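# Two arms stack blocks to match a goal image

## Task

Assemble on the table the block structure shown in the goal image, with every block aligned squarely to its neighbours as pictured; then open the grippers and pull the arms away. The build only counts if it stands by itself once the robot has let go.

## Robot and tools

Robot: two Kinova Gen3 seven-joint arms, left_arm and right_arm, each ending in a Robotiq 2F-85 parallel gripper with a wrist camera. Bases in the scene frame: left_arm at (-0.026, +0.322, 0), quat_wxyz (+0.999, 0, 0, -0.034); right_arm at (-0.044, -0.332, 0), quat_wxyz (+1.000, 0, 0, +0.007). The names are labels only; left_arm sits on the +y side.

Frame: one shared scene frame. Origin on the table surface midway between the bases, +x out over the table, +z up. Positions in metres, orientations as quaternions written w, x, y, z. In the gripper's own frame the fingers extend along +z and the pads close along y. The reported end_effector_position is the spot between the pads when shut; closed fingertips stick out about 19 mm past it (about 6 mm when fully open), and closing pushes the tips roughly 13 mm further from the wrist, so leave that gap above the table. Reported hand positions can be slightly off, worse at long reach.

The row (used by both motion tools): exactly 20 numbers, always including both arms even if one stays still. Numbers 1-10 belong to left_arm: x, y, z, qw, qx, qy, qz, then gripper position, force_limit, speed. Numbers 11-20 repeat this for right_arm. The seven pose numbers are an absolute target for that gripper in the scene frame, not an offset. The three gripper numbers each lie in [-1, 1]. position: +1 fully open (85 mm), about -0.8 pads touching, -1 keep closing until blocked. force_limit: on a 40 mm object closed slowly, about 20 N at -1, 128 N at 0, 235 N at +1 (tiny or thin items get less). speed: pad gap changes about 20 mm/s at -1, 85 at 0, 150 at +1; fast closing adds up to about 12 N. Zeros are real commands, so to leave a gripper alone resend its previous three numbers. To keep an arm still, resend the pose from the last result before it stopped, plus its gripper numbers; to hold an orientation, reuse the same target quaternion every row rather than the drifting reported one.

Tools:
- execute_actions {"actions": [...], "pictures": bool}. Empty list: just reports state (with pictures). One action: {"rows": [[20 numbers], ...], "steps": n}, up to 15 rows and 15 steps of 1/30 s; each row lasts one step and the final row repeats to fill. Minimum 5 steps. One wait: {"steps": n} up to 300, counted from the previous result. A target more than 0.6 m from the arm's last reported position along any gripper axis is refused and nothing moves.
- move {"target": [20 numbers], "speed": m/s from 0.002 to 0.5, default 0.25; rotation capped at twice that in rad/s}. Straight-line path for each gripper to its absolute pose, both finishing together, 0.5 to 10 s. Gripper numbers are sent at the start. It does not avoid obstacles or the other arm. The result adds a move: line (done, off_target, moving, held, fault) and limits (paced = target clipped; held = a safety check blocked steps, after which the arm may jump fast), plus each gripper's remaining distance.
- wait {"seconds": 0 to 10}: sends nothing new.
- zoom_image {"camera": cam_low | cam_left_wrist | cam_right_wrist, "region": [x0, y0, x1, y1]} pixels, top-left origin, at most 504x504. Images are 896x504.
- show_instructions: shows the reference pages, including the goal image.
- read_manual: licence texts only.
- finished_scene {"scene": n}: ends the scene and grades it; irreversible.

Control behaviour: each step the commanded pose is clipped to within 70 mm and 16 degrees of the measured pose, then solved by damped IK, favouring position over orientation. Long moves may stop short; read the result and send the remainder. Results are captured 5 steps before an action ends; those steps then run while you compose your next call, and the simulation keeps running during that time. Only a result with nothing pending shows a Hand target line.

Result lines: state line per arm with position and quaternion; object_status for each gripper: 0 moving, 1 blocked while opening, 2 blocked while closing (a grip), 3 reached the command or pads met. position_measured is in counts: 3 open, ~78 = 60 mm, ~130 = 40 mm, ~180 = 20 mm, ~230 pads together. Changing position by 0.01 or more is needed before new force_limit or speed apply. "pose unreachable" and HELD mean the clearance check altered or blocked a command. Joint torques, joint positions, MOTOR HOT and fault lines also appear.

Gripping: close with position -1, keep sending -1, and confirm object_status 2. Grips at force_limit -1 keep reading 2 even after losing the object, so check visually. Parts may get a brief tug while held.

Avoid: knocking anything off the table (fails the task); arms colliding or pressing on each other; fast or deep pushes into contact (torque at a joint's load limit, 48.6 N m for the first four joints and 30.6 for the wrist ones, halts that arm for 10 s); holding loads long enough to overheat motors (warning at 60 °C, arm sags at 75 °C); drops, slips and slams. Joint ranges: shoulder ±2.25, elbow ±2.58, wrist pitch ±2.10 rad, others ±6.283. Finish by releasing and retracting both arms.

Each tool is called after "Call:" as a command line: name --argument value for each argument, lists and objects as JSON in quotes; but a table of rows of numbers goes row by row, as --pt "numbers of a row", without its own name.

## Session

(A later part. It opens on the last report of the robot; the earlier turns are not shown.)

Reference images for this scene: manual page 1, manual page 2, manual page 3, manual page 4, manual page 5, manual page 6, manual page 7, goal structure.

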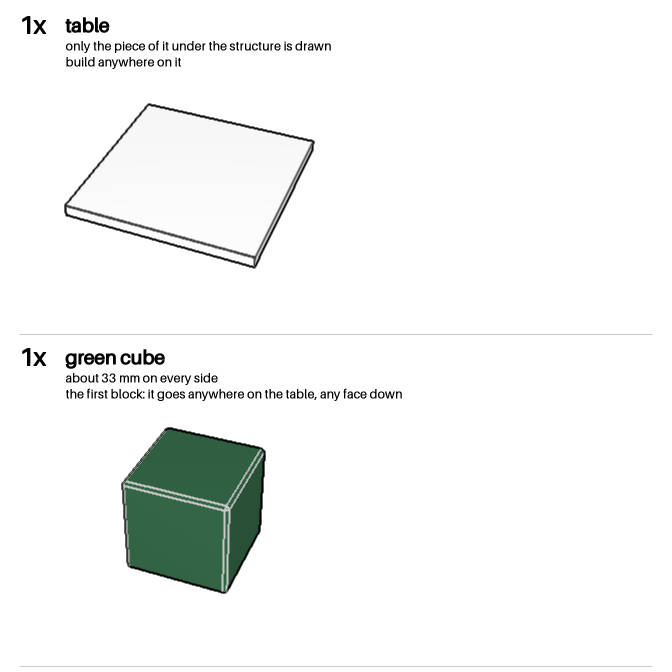

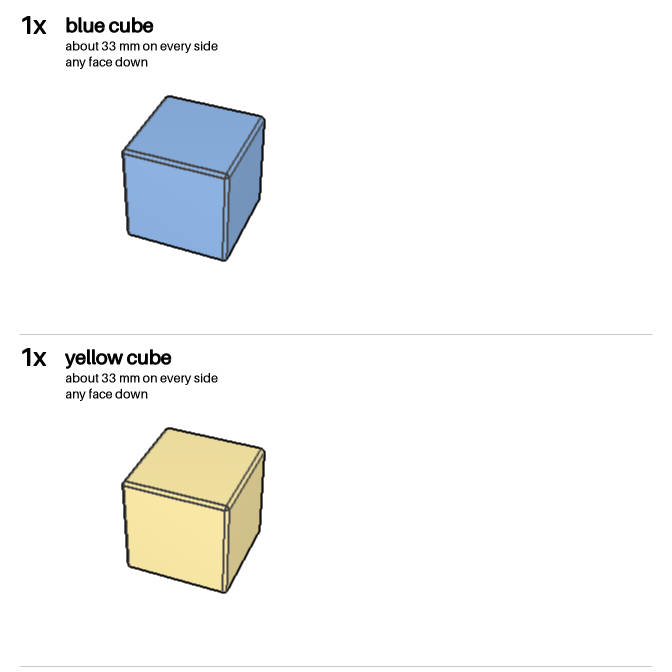

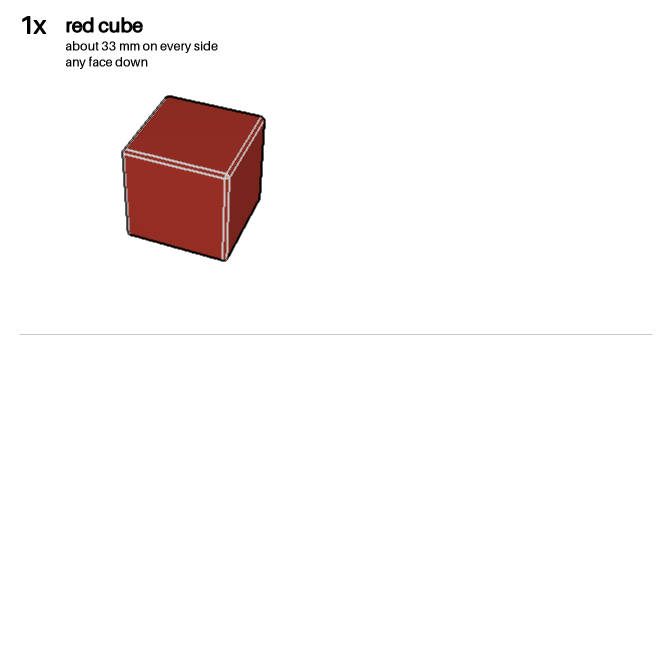

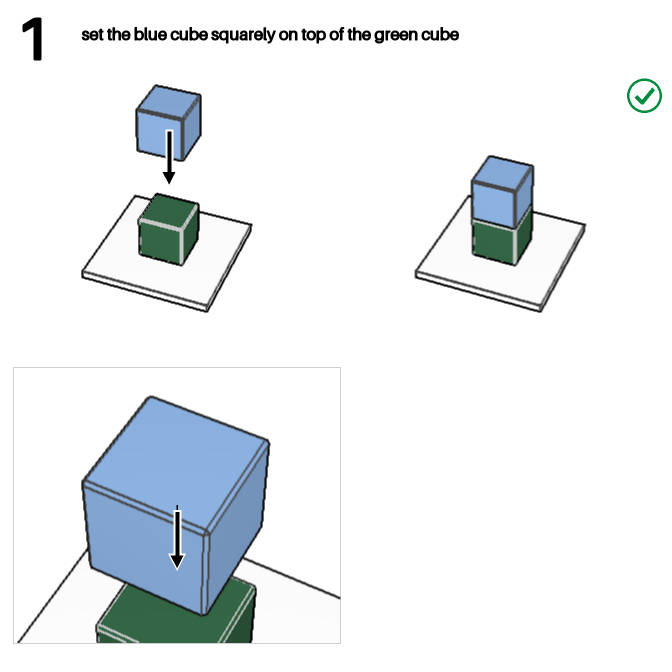

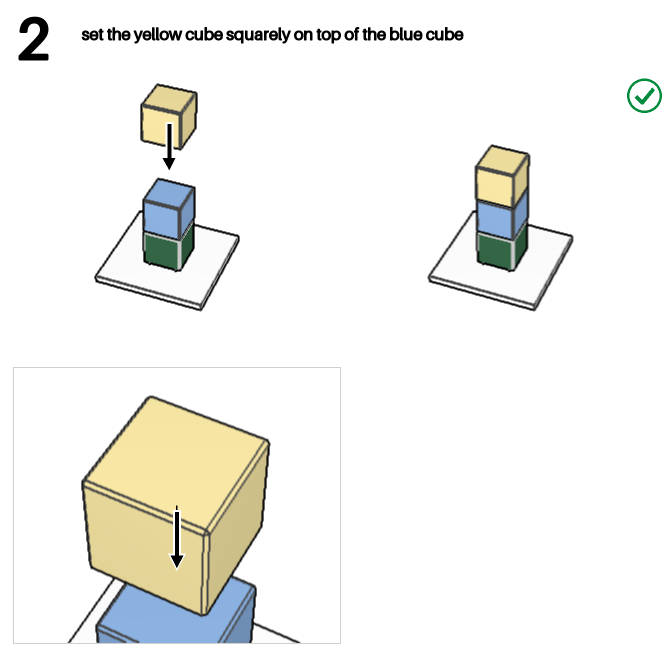

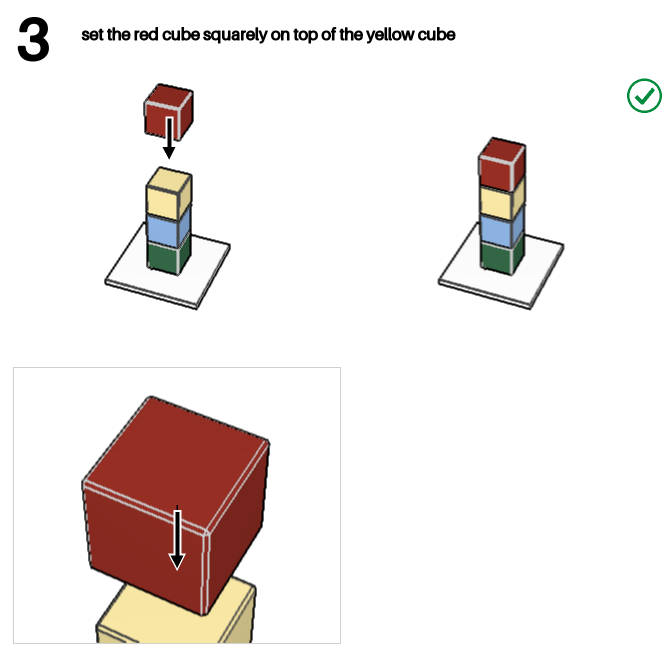

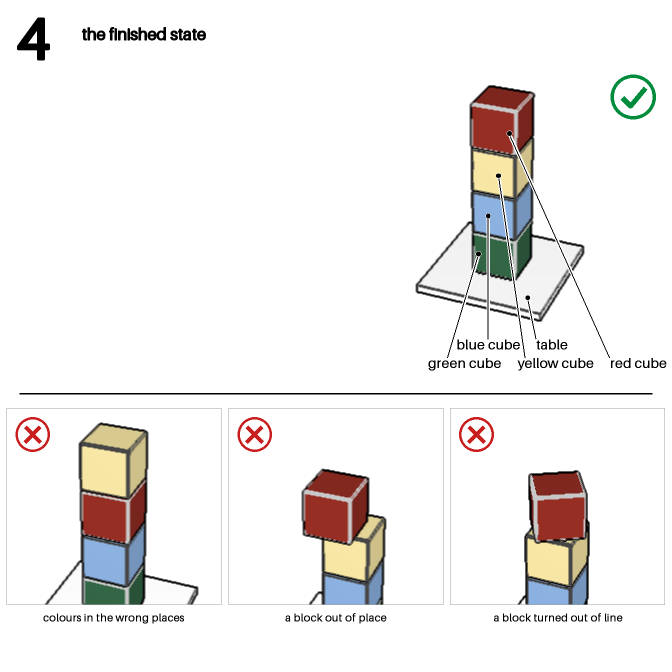

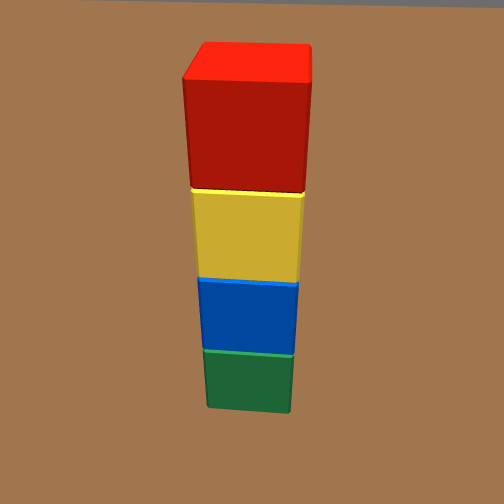

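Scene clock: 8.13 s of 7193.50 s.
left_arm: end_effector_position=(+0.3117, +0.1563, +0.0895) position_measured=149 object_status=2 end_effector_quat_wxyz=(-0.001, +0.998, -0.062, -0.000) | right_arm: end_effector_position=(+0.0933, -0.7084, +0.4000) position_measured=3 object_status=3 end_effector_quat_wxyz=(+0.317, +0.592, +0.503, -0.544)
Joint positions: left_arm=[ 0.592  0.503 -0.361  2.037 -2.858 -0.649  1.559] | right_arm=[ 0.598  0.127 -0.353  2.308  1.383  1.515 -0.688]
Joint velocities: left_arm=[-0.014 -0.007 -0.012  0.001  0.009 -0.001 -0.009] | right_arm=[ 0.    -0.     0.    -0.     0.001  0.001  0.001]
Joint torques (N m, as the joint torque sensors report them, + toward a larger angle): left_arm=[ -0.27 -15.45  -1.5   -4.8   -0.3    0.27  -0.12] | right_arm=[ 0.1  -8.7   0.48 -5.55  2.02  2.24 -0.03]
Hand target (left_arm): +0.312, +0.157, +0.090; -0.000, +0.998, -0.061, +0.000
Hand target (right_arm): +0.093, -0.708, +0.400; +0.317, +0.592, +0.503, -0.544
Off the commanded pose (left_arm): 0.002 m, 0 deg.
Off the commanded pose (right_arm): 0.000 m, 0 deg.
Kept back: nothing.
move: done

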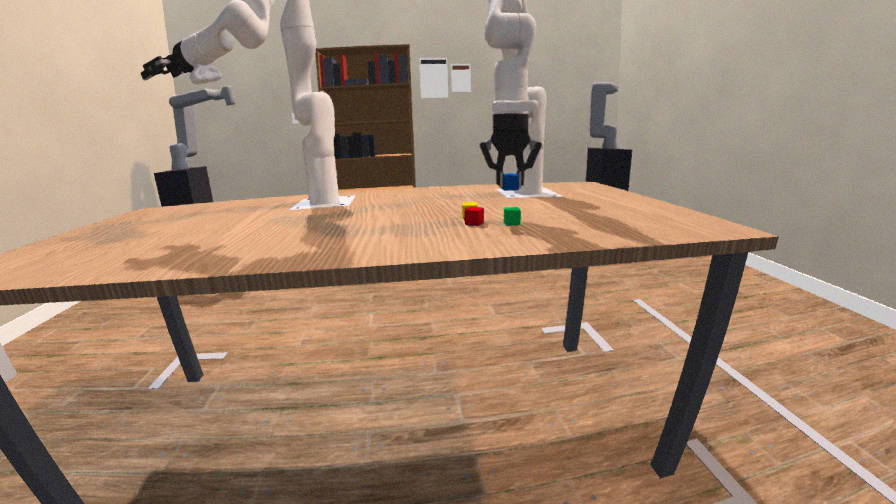

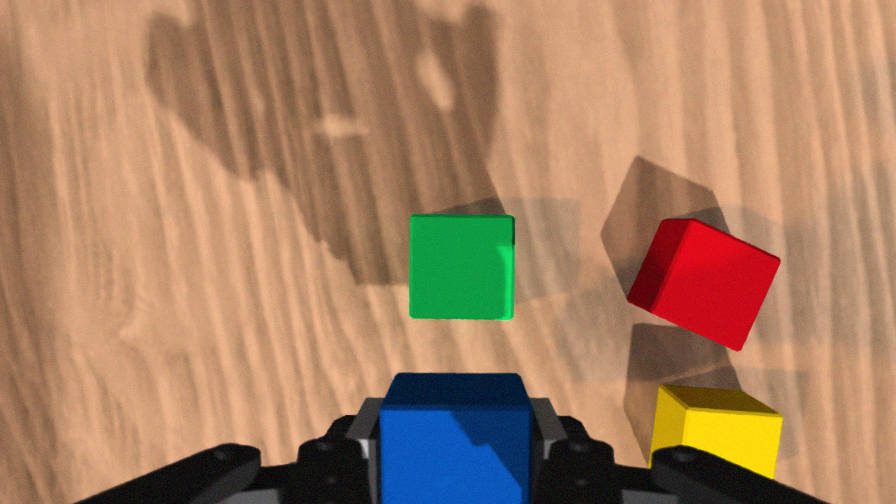

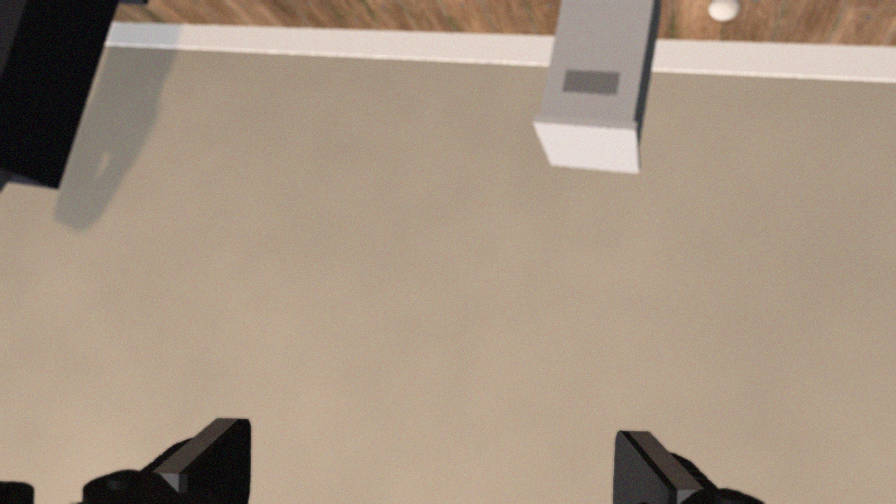

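Call:
move --target '[0.3534,0.1505,0.065,0,0.998,-0.065,0,-1,-0.5,0.5,0.0933,-0.7084,0.4,0.317,0.592,0.503,-0.544,1,0,0]' --speed 0.15

Call:
move --target '[0.3534,0.1505,0.0555,0,0.998,-0.065,0,-1,-0.5,0.5,0.0933,-0.7084,0.4,0.317,0.592,0.503,-0.544,1,0,0]' --speed 0.02

Call:
move --target '[0.3534,0.1505,0.0555,0,0.998,-0.065,0,0.4,-0.5,0.5,0.0933,-0.7084,0.4,0.317,0.592,0.503,-0.544,1,0,0]'

Call:
move --target '[0.3534,0.1505,0.1,0,0.998,-0.065,0,0.4,-0.5,0.5,0.0933,-0.7084,0.4,0.317,0.592,0.503,-0.544,1,0,0]'

Call:
move --target '[0.278,0.072,0.09,0,0.994,-0.113,0,0.4,-0.5,0.5,0.0933,-0.7084,0.4,0.317,0.592,0.503,-0.544,1,0,0]'

Scene clock: 9.27 s of 7193.50 s.
left_arm: end_effector_position=(+0.3535, +0.1504, +0.0654) position_measured=149 object_status=2 end_effector_quat_wxyz=(+0.000, +0.998, -0.065, +0.000) | right_arm: end_effector_position=(+0.0933, -0.7084, +0.4000) position_measured=3 object_status=3 end_effector_quat_wxyz=(+0.317, +0.592, +0.503, -0.544)
Joint positions: left_arm=[ 0.531  0.612 -0.33   1.928 -2.829 -0.65   1.514] | right_arm=[ 0.598  0.127 -0.353  2.308  1.383  1.515 -0.688]
Joint velocities: left_arm=[-0.004  0.007 -0.001 -0.002  0.001 -0.001 -0.002] | right_arm=[ 0.001 -0.     0.001  0.    -0.    -0.     0.002]
Joint torques (N m, as the joint torque sensors report them, + toward a larger angle): left_arm=[ -0.28 -17.65  -1.29  -4.88  -0.27   0.41  -0.02] | right_arm=[ 0.38 -8.7   0.63 -5.74  2.15  2.28 -0.08]
Hand target (left_arm): +0.353, +0.151, +0.065; -0.000, +0.998, -0.065, +0.000
Hand target (right_arm): +0.093, -0.708, +0.400; +0.317, +0.592, +0.503, -0.544
Off the commanded pose (left_arm): 0.000 m, 0 deg.
Off the commanded pose (right_arm): 0.000 m, 0 deg.
Kept back: nothing.
move: done

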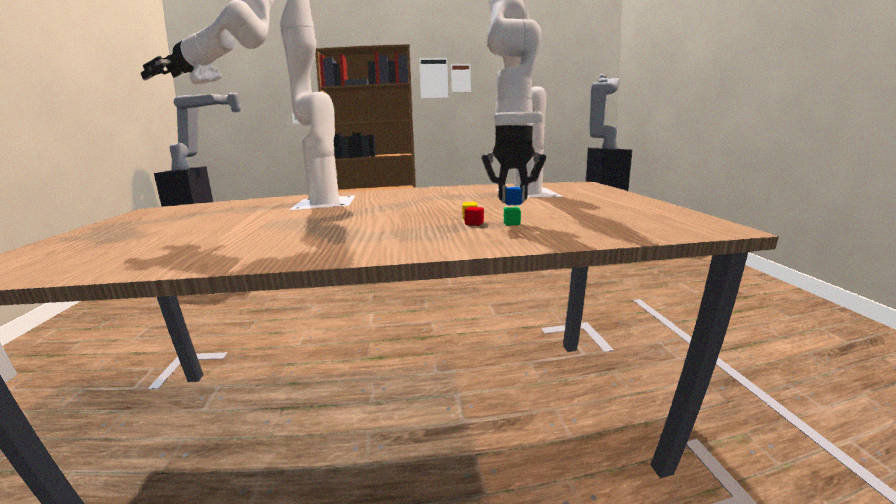

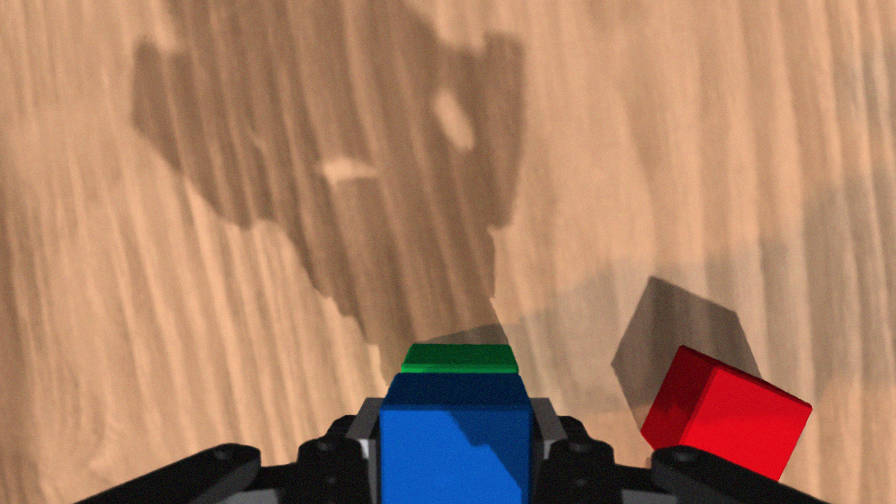

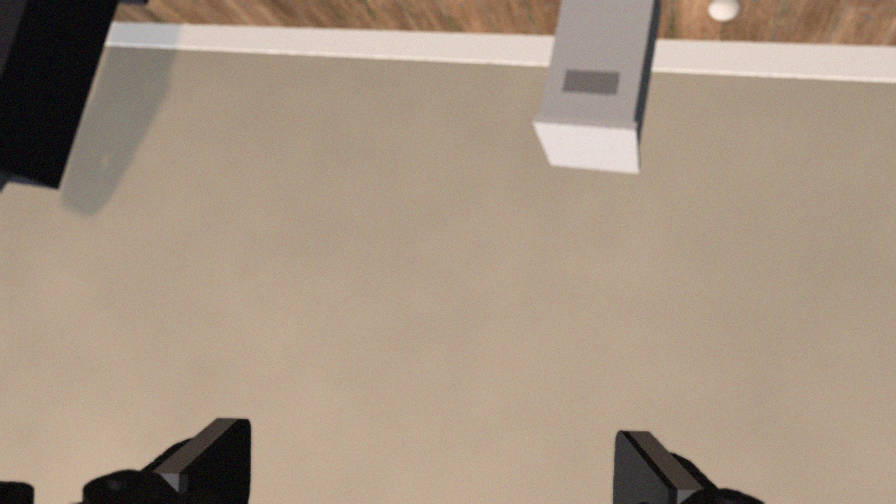

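Scene clock: 10.00 s of 7193.50 s.
left_arm: end_effector_position=(+0.3534, +0.1505, +0.0556) position_measured=149 object_status=2 end_effector_quat_wxyz=(-0.000, +0.998, -0.065, +0.000) | right_arm: end_effector_position=(+0.0933, -0.7084, +0.4000) position_measured=3 object_status=3 end_effector_quat_wxyz=(+0.317, +0.592, +0.503, -0.544)
Joint positions: left_arm=[ 0.523  0.632 -0.32   1.935 -2.818 -0.624  1.505] | right_arm=[ 0.598  0.127 -0.353  2.308  1.383  1.515 -0.688]
Joint velocities: left_arm=[-0.001  0.003 -0.001 -0.    -0.     0.    -0.001] | right_arm=[ 0.001 -0.     0.    -0.    -0.001  0.    -0.001]
Joint torques (N m, as the joint torque sensors report them, + toward a larger angle): left_arm=[ -0.54 -17.56  -1.44  -4.65  -0.38   0.25  -0.03] | right_arm=[ 0.17 -8.78  0.59 -5.5   2.    2.11 -0.09]
Hand target (left_arm): +0.353, +0.151, +0.056; -0.000, +0.998, -0.065, +0.000
Hand target (right_arm): +0.093, -0.708, +0.400; +0.317, +0.592, +0.503, -0.544
Off the commanded pose (left_arm): 0.000 m, 0 deg.
Off the commanded pose (right_arm): 0.000 m, 0 deg.
Kept back: nothing.
move: done

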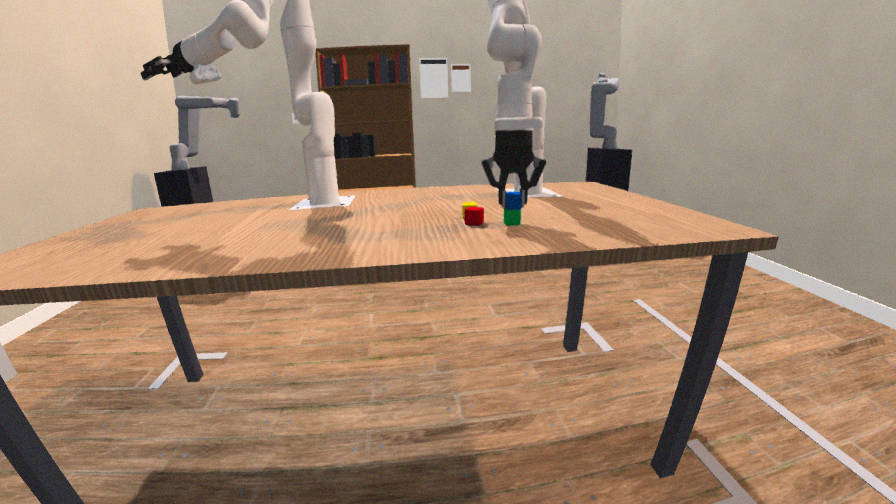

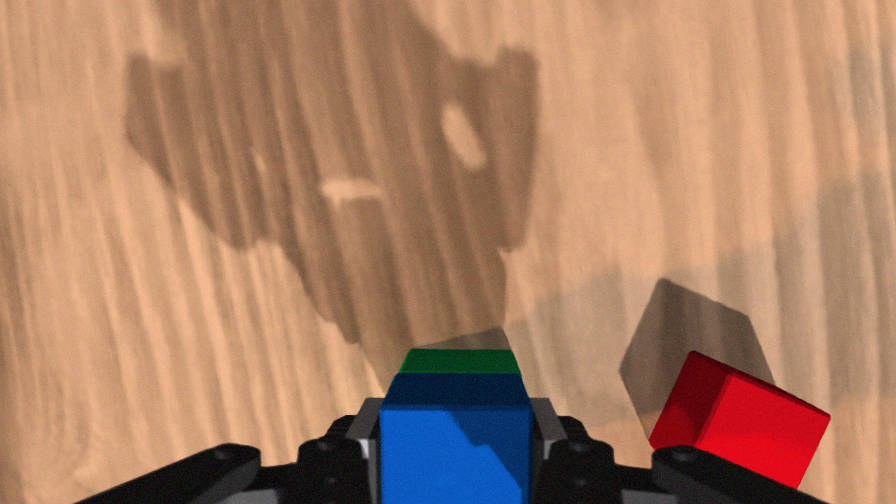

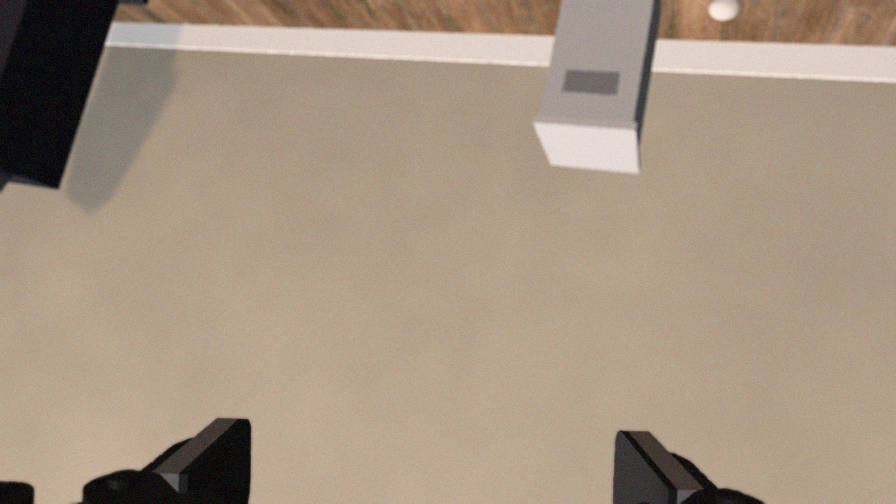

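Scene clock: 10.70 s of 7193.50 s.
left_arm: end_effector_position=(+0.3534, +0.1505, +0.0555) position_measured=78 object_status=3 end_effector_quat_wxyz=(+0.000, +0.998, -0.065, +0.000) | right_arm: end_effector_position=(+0.0933, -0.7084, +0.4000) position_measured=3 object_status=3 end_effector_quat_wxyz=(+0.317, +0.592, +0.503, -0.544)
Joint positions: left_arm=[ 0.523  0.632 -0.32   1.935 -2.818 -0.624  1.505] | right_arm=[ 0.598  0.127 -0.353  2.308  1.383  1.515 -0.688]
Joint velocities: left_arm=[ 0.    -0.002  0.001 -0.     0.001 -0.     0.001] | right_arm=[ 0.    -0.     0.     0.     0.    -0.    -0.002]
Joint torques (N m, as the joint torque sensors report them, + toward a larger angle): left_arm=[ -0.5  -17.56  -1.45  -4.58  -0.31   0.33  -0.07] | right_arm=[ 0.36 -8.86  0.59 -5.76  2.04  2.11 -0.06]
Hand target (left_arm): +0.353, +0.150, +0.056; -0.000, +0.998, -0.065, +0.000
Hand target (right_arm): +0.093, -0.708, +0.400; +0.317, +0.592, +0.503, -0.544
Off the commanded pose (left_arm): 0.000 m, 0 deg.
Off the commanded pose (right_arm): 0.000 m, 0 deg.
Kept back: nothing.
move: done

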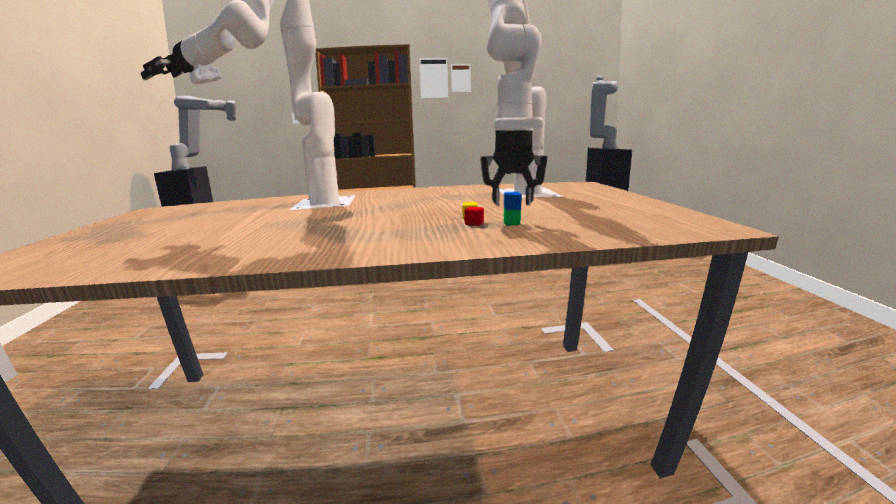

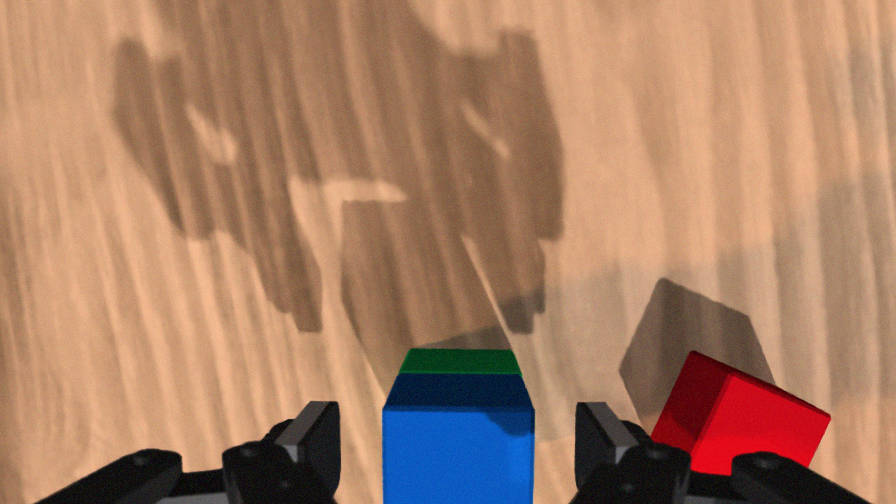

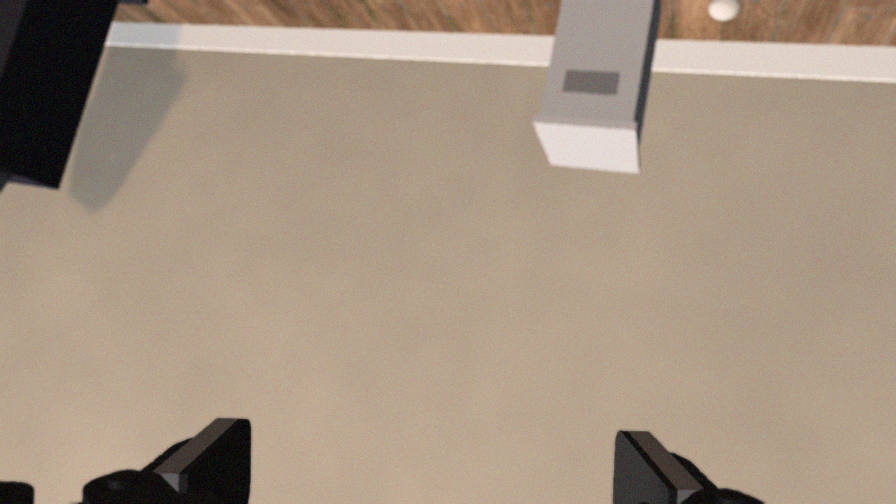

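Scene clock: 11.43 s of 7193.50 s.
left_arm: end_effector_position=(+0.3533, +0.1505, +0.0997) position_measured=78 object_status=3 end_effector_quat_wxyz=(+0.000, +0.998, -0.065, -0.000) | right_arm: end_effector_position=(+0.0933, -0.7084, +0.4000) position_measured=3 object_status=3 end_effector_quat_wxyz=(+0.317, +0.592, +0.503, -0.544)
Joint positions: left_arm=[ 0.553  0.547 -0.359  1.896 -2.868 -0.747  1.548] | right_arm=[ 0.598  0.127 -0.353  2.308  1.383  1.515 -0.688]
Joint velocities: left_arm=[ 0.002 -0.004  0.    -0.    -0.001  0.     0.001] | right_arm=[ 0.001 -0.     0.    -0.     0.     0.001  0.001]
Joint torques (N m, as the joint torque sensors report them, + toward a larger angle): left_arm=[ -0.2  -16.85  -1.4   -5.45  -0.29   0.32  -0.01] | right_arm=[ 0.08 -8.74  0.54 -5.55  2.03  2.15  0.  ]
Hand target (left_arm): +0.353, +0.150, +0.100; +0.000, +0.998, -0.065, -0.000
Hand target (right_arm): +0.093, -0.708, +0.400; +0.317, +0.592, +0.503, -0.544
Off the commanded pose (left_arm): 0.000 m, 0 deg.
Off the commanded pose (right_arm): 0.000 m, 0 deg.
Kept back: nothing.
move: done

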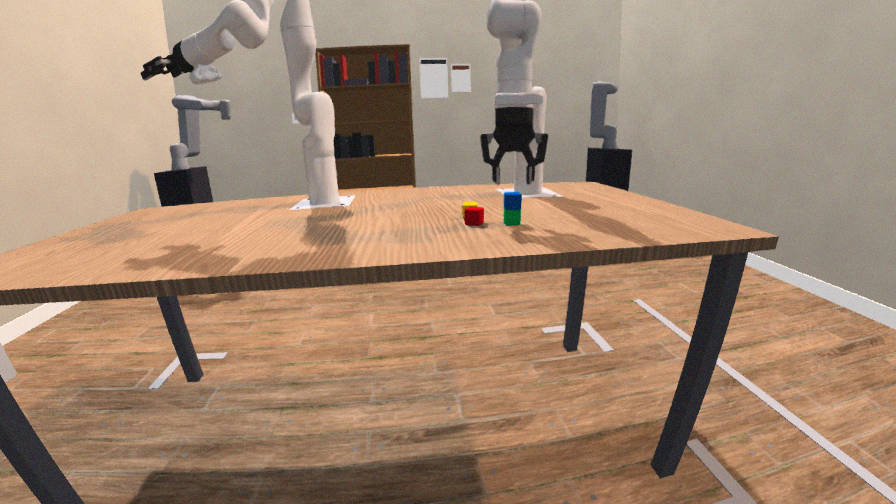

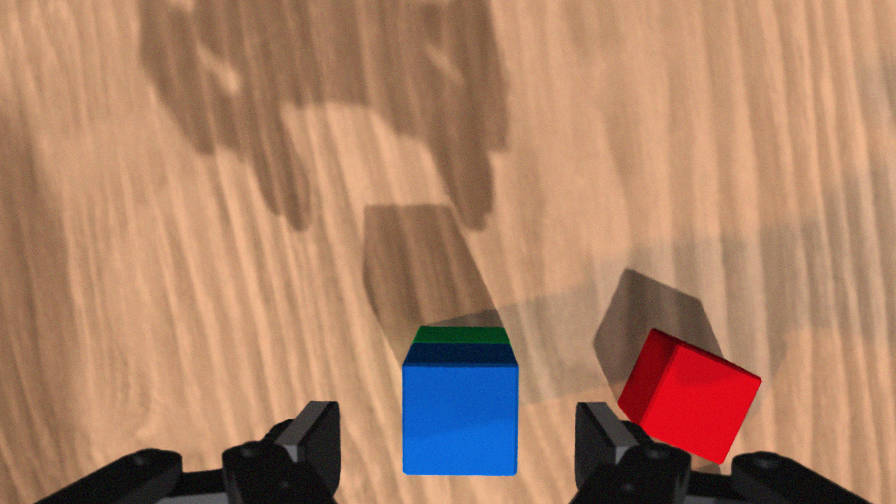

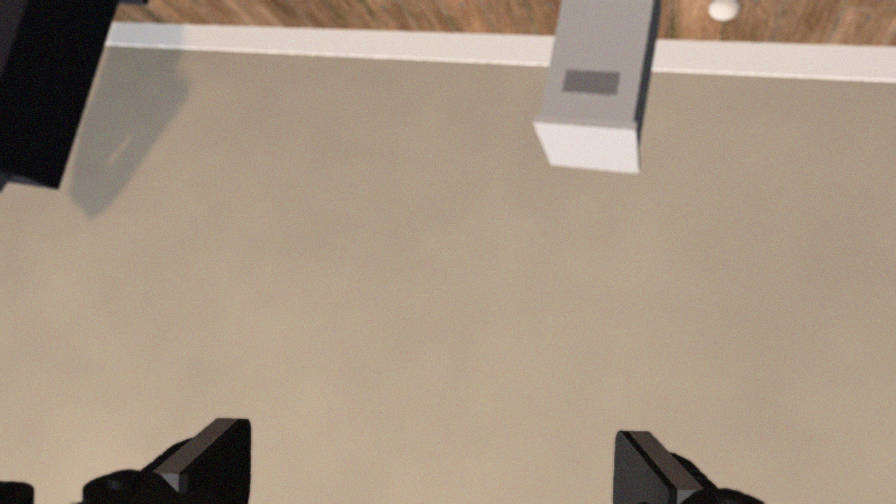

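Scene clock: 12.30 s of 7193.50 s.
left_arm: end_effector_position=(+0.2785, +0.0723, +0.0900) position_measured=78 object_status=3 end_effector_quat_wxyz=(-0.000, +0.994, -0.112, -0.000) | right_arm: end_effector_position=(+0.0933, -0.7084, +0.4000) position_measured=3 object_status=3 end_effector_quat_wxyz=(+0.317, +0.592, +0.503, -0.544)
Joint positions: left_arm=[ 0.795  0.526 -0.326  1.981 -2.881 -0.675  1.718] | right_arm=[ 0.598  0.127 -0.353  2.308  1.383  1.515 -0.688]
Joint velocities: left_arm=[ 0.008 -0.     0.008  0.001 -0.005  0.001  0.005] | right_arm=[ 0.001 -0.     0.    -0.001 -0.001  0.001 -0.001]
Joint torques (N m, as the joint torque sensors report them, + toward a larger angle): left_arm=[ -0.64 -16.04  -1.34  -4.97  -0.54   0.37   0.04] | right_arm=[ 0.19 -8.9   0.51 -5.46  1.97  2.2  -0.08]
Hand target (left_arm): +0.278, +0.072, +0.090; -0.000, +0.994, -0.113, -0.000
Hand target (right_arm): +0.093, -0.708, +0.400; +0.317, +0.592, +0.503, -0.544
Off the commanded pose (left_arm): 0.001 m, 0 deg.
Off the commanded pose (right_arm): 0.000 m, 0 deg.
Kept back: nothing.
move: done

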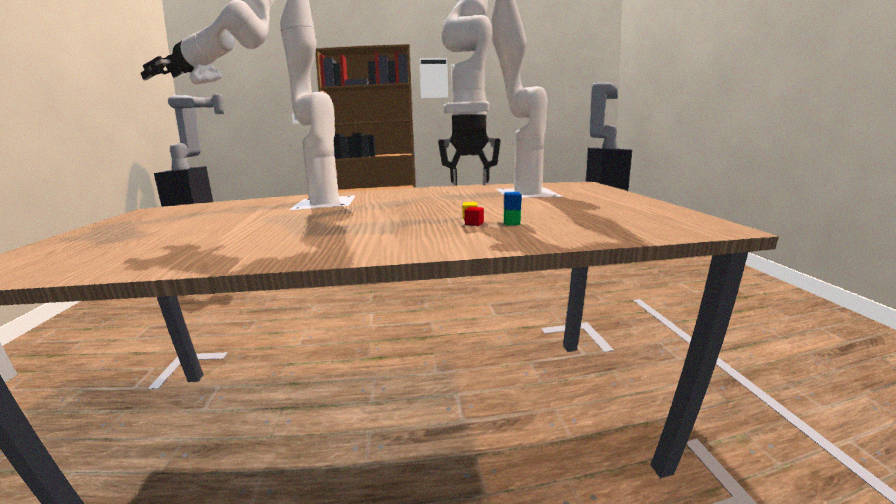

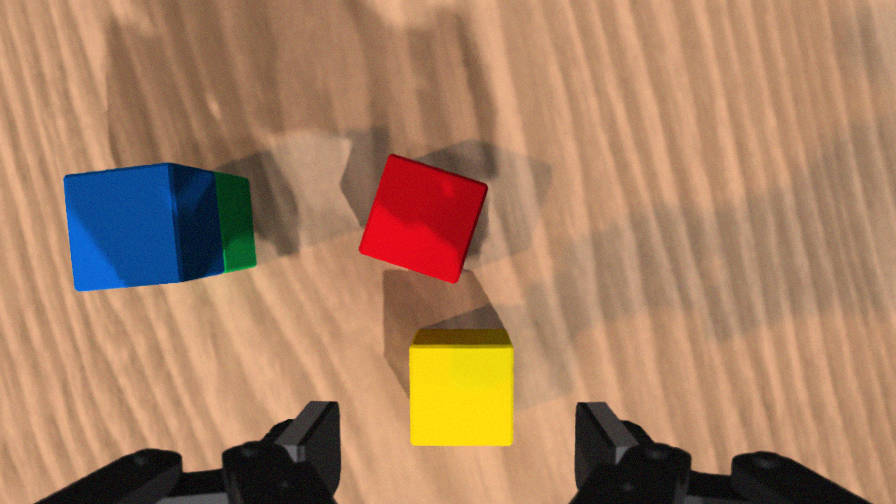

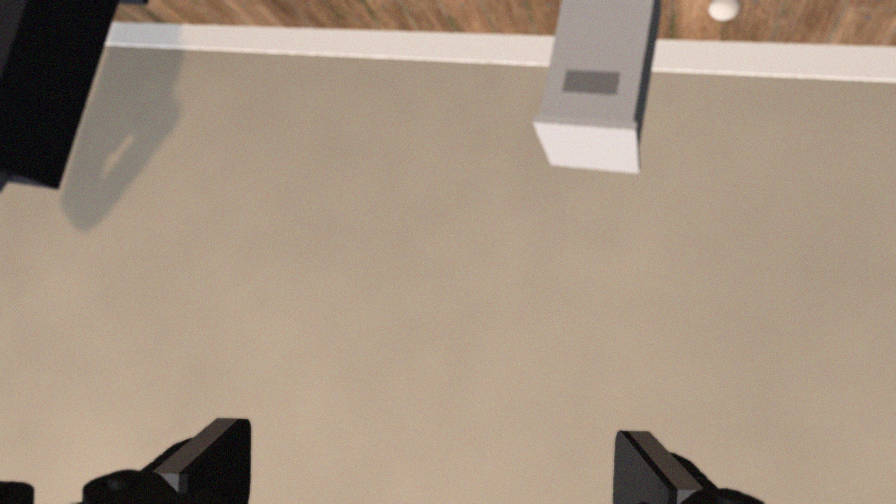

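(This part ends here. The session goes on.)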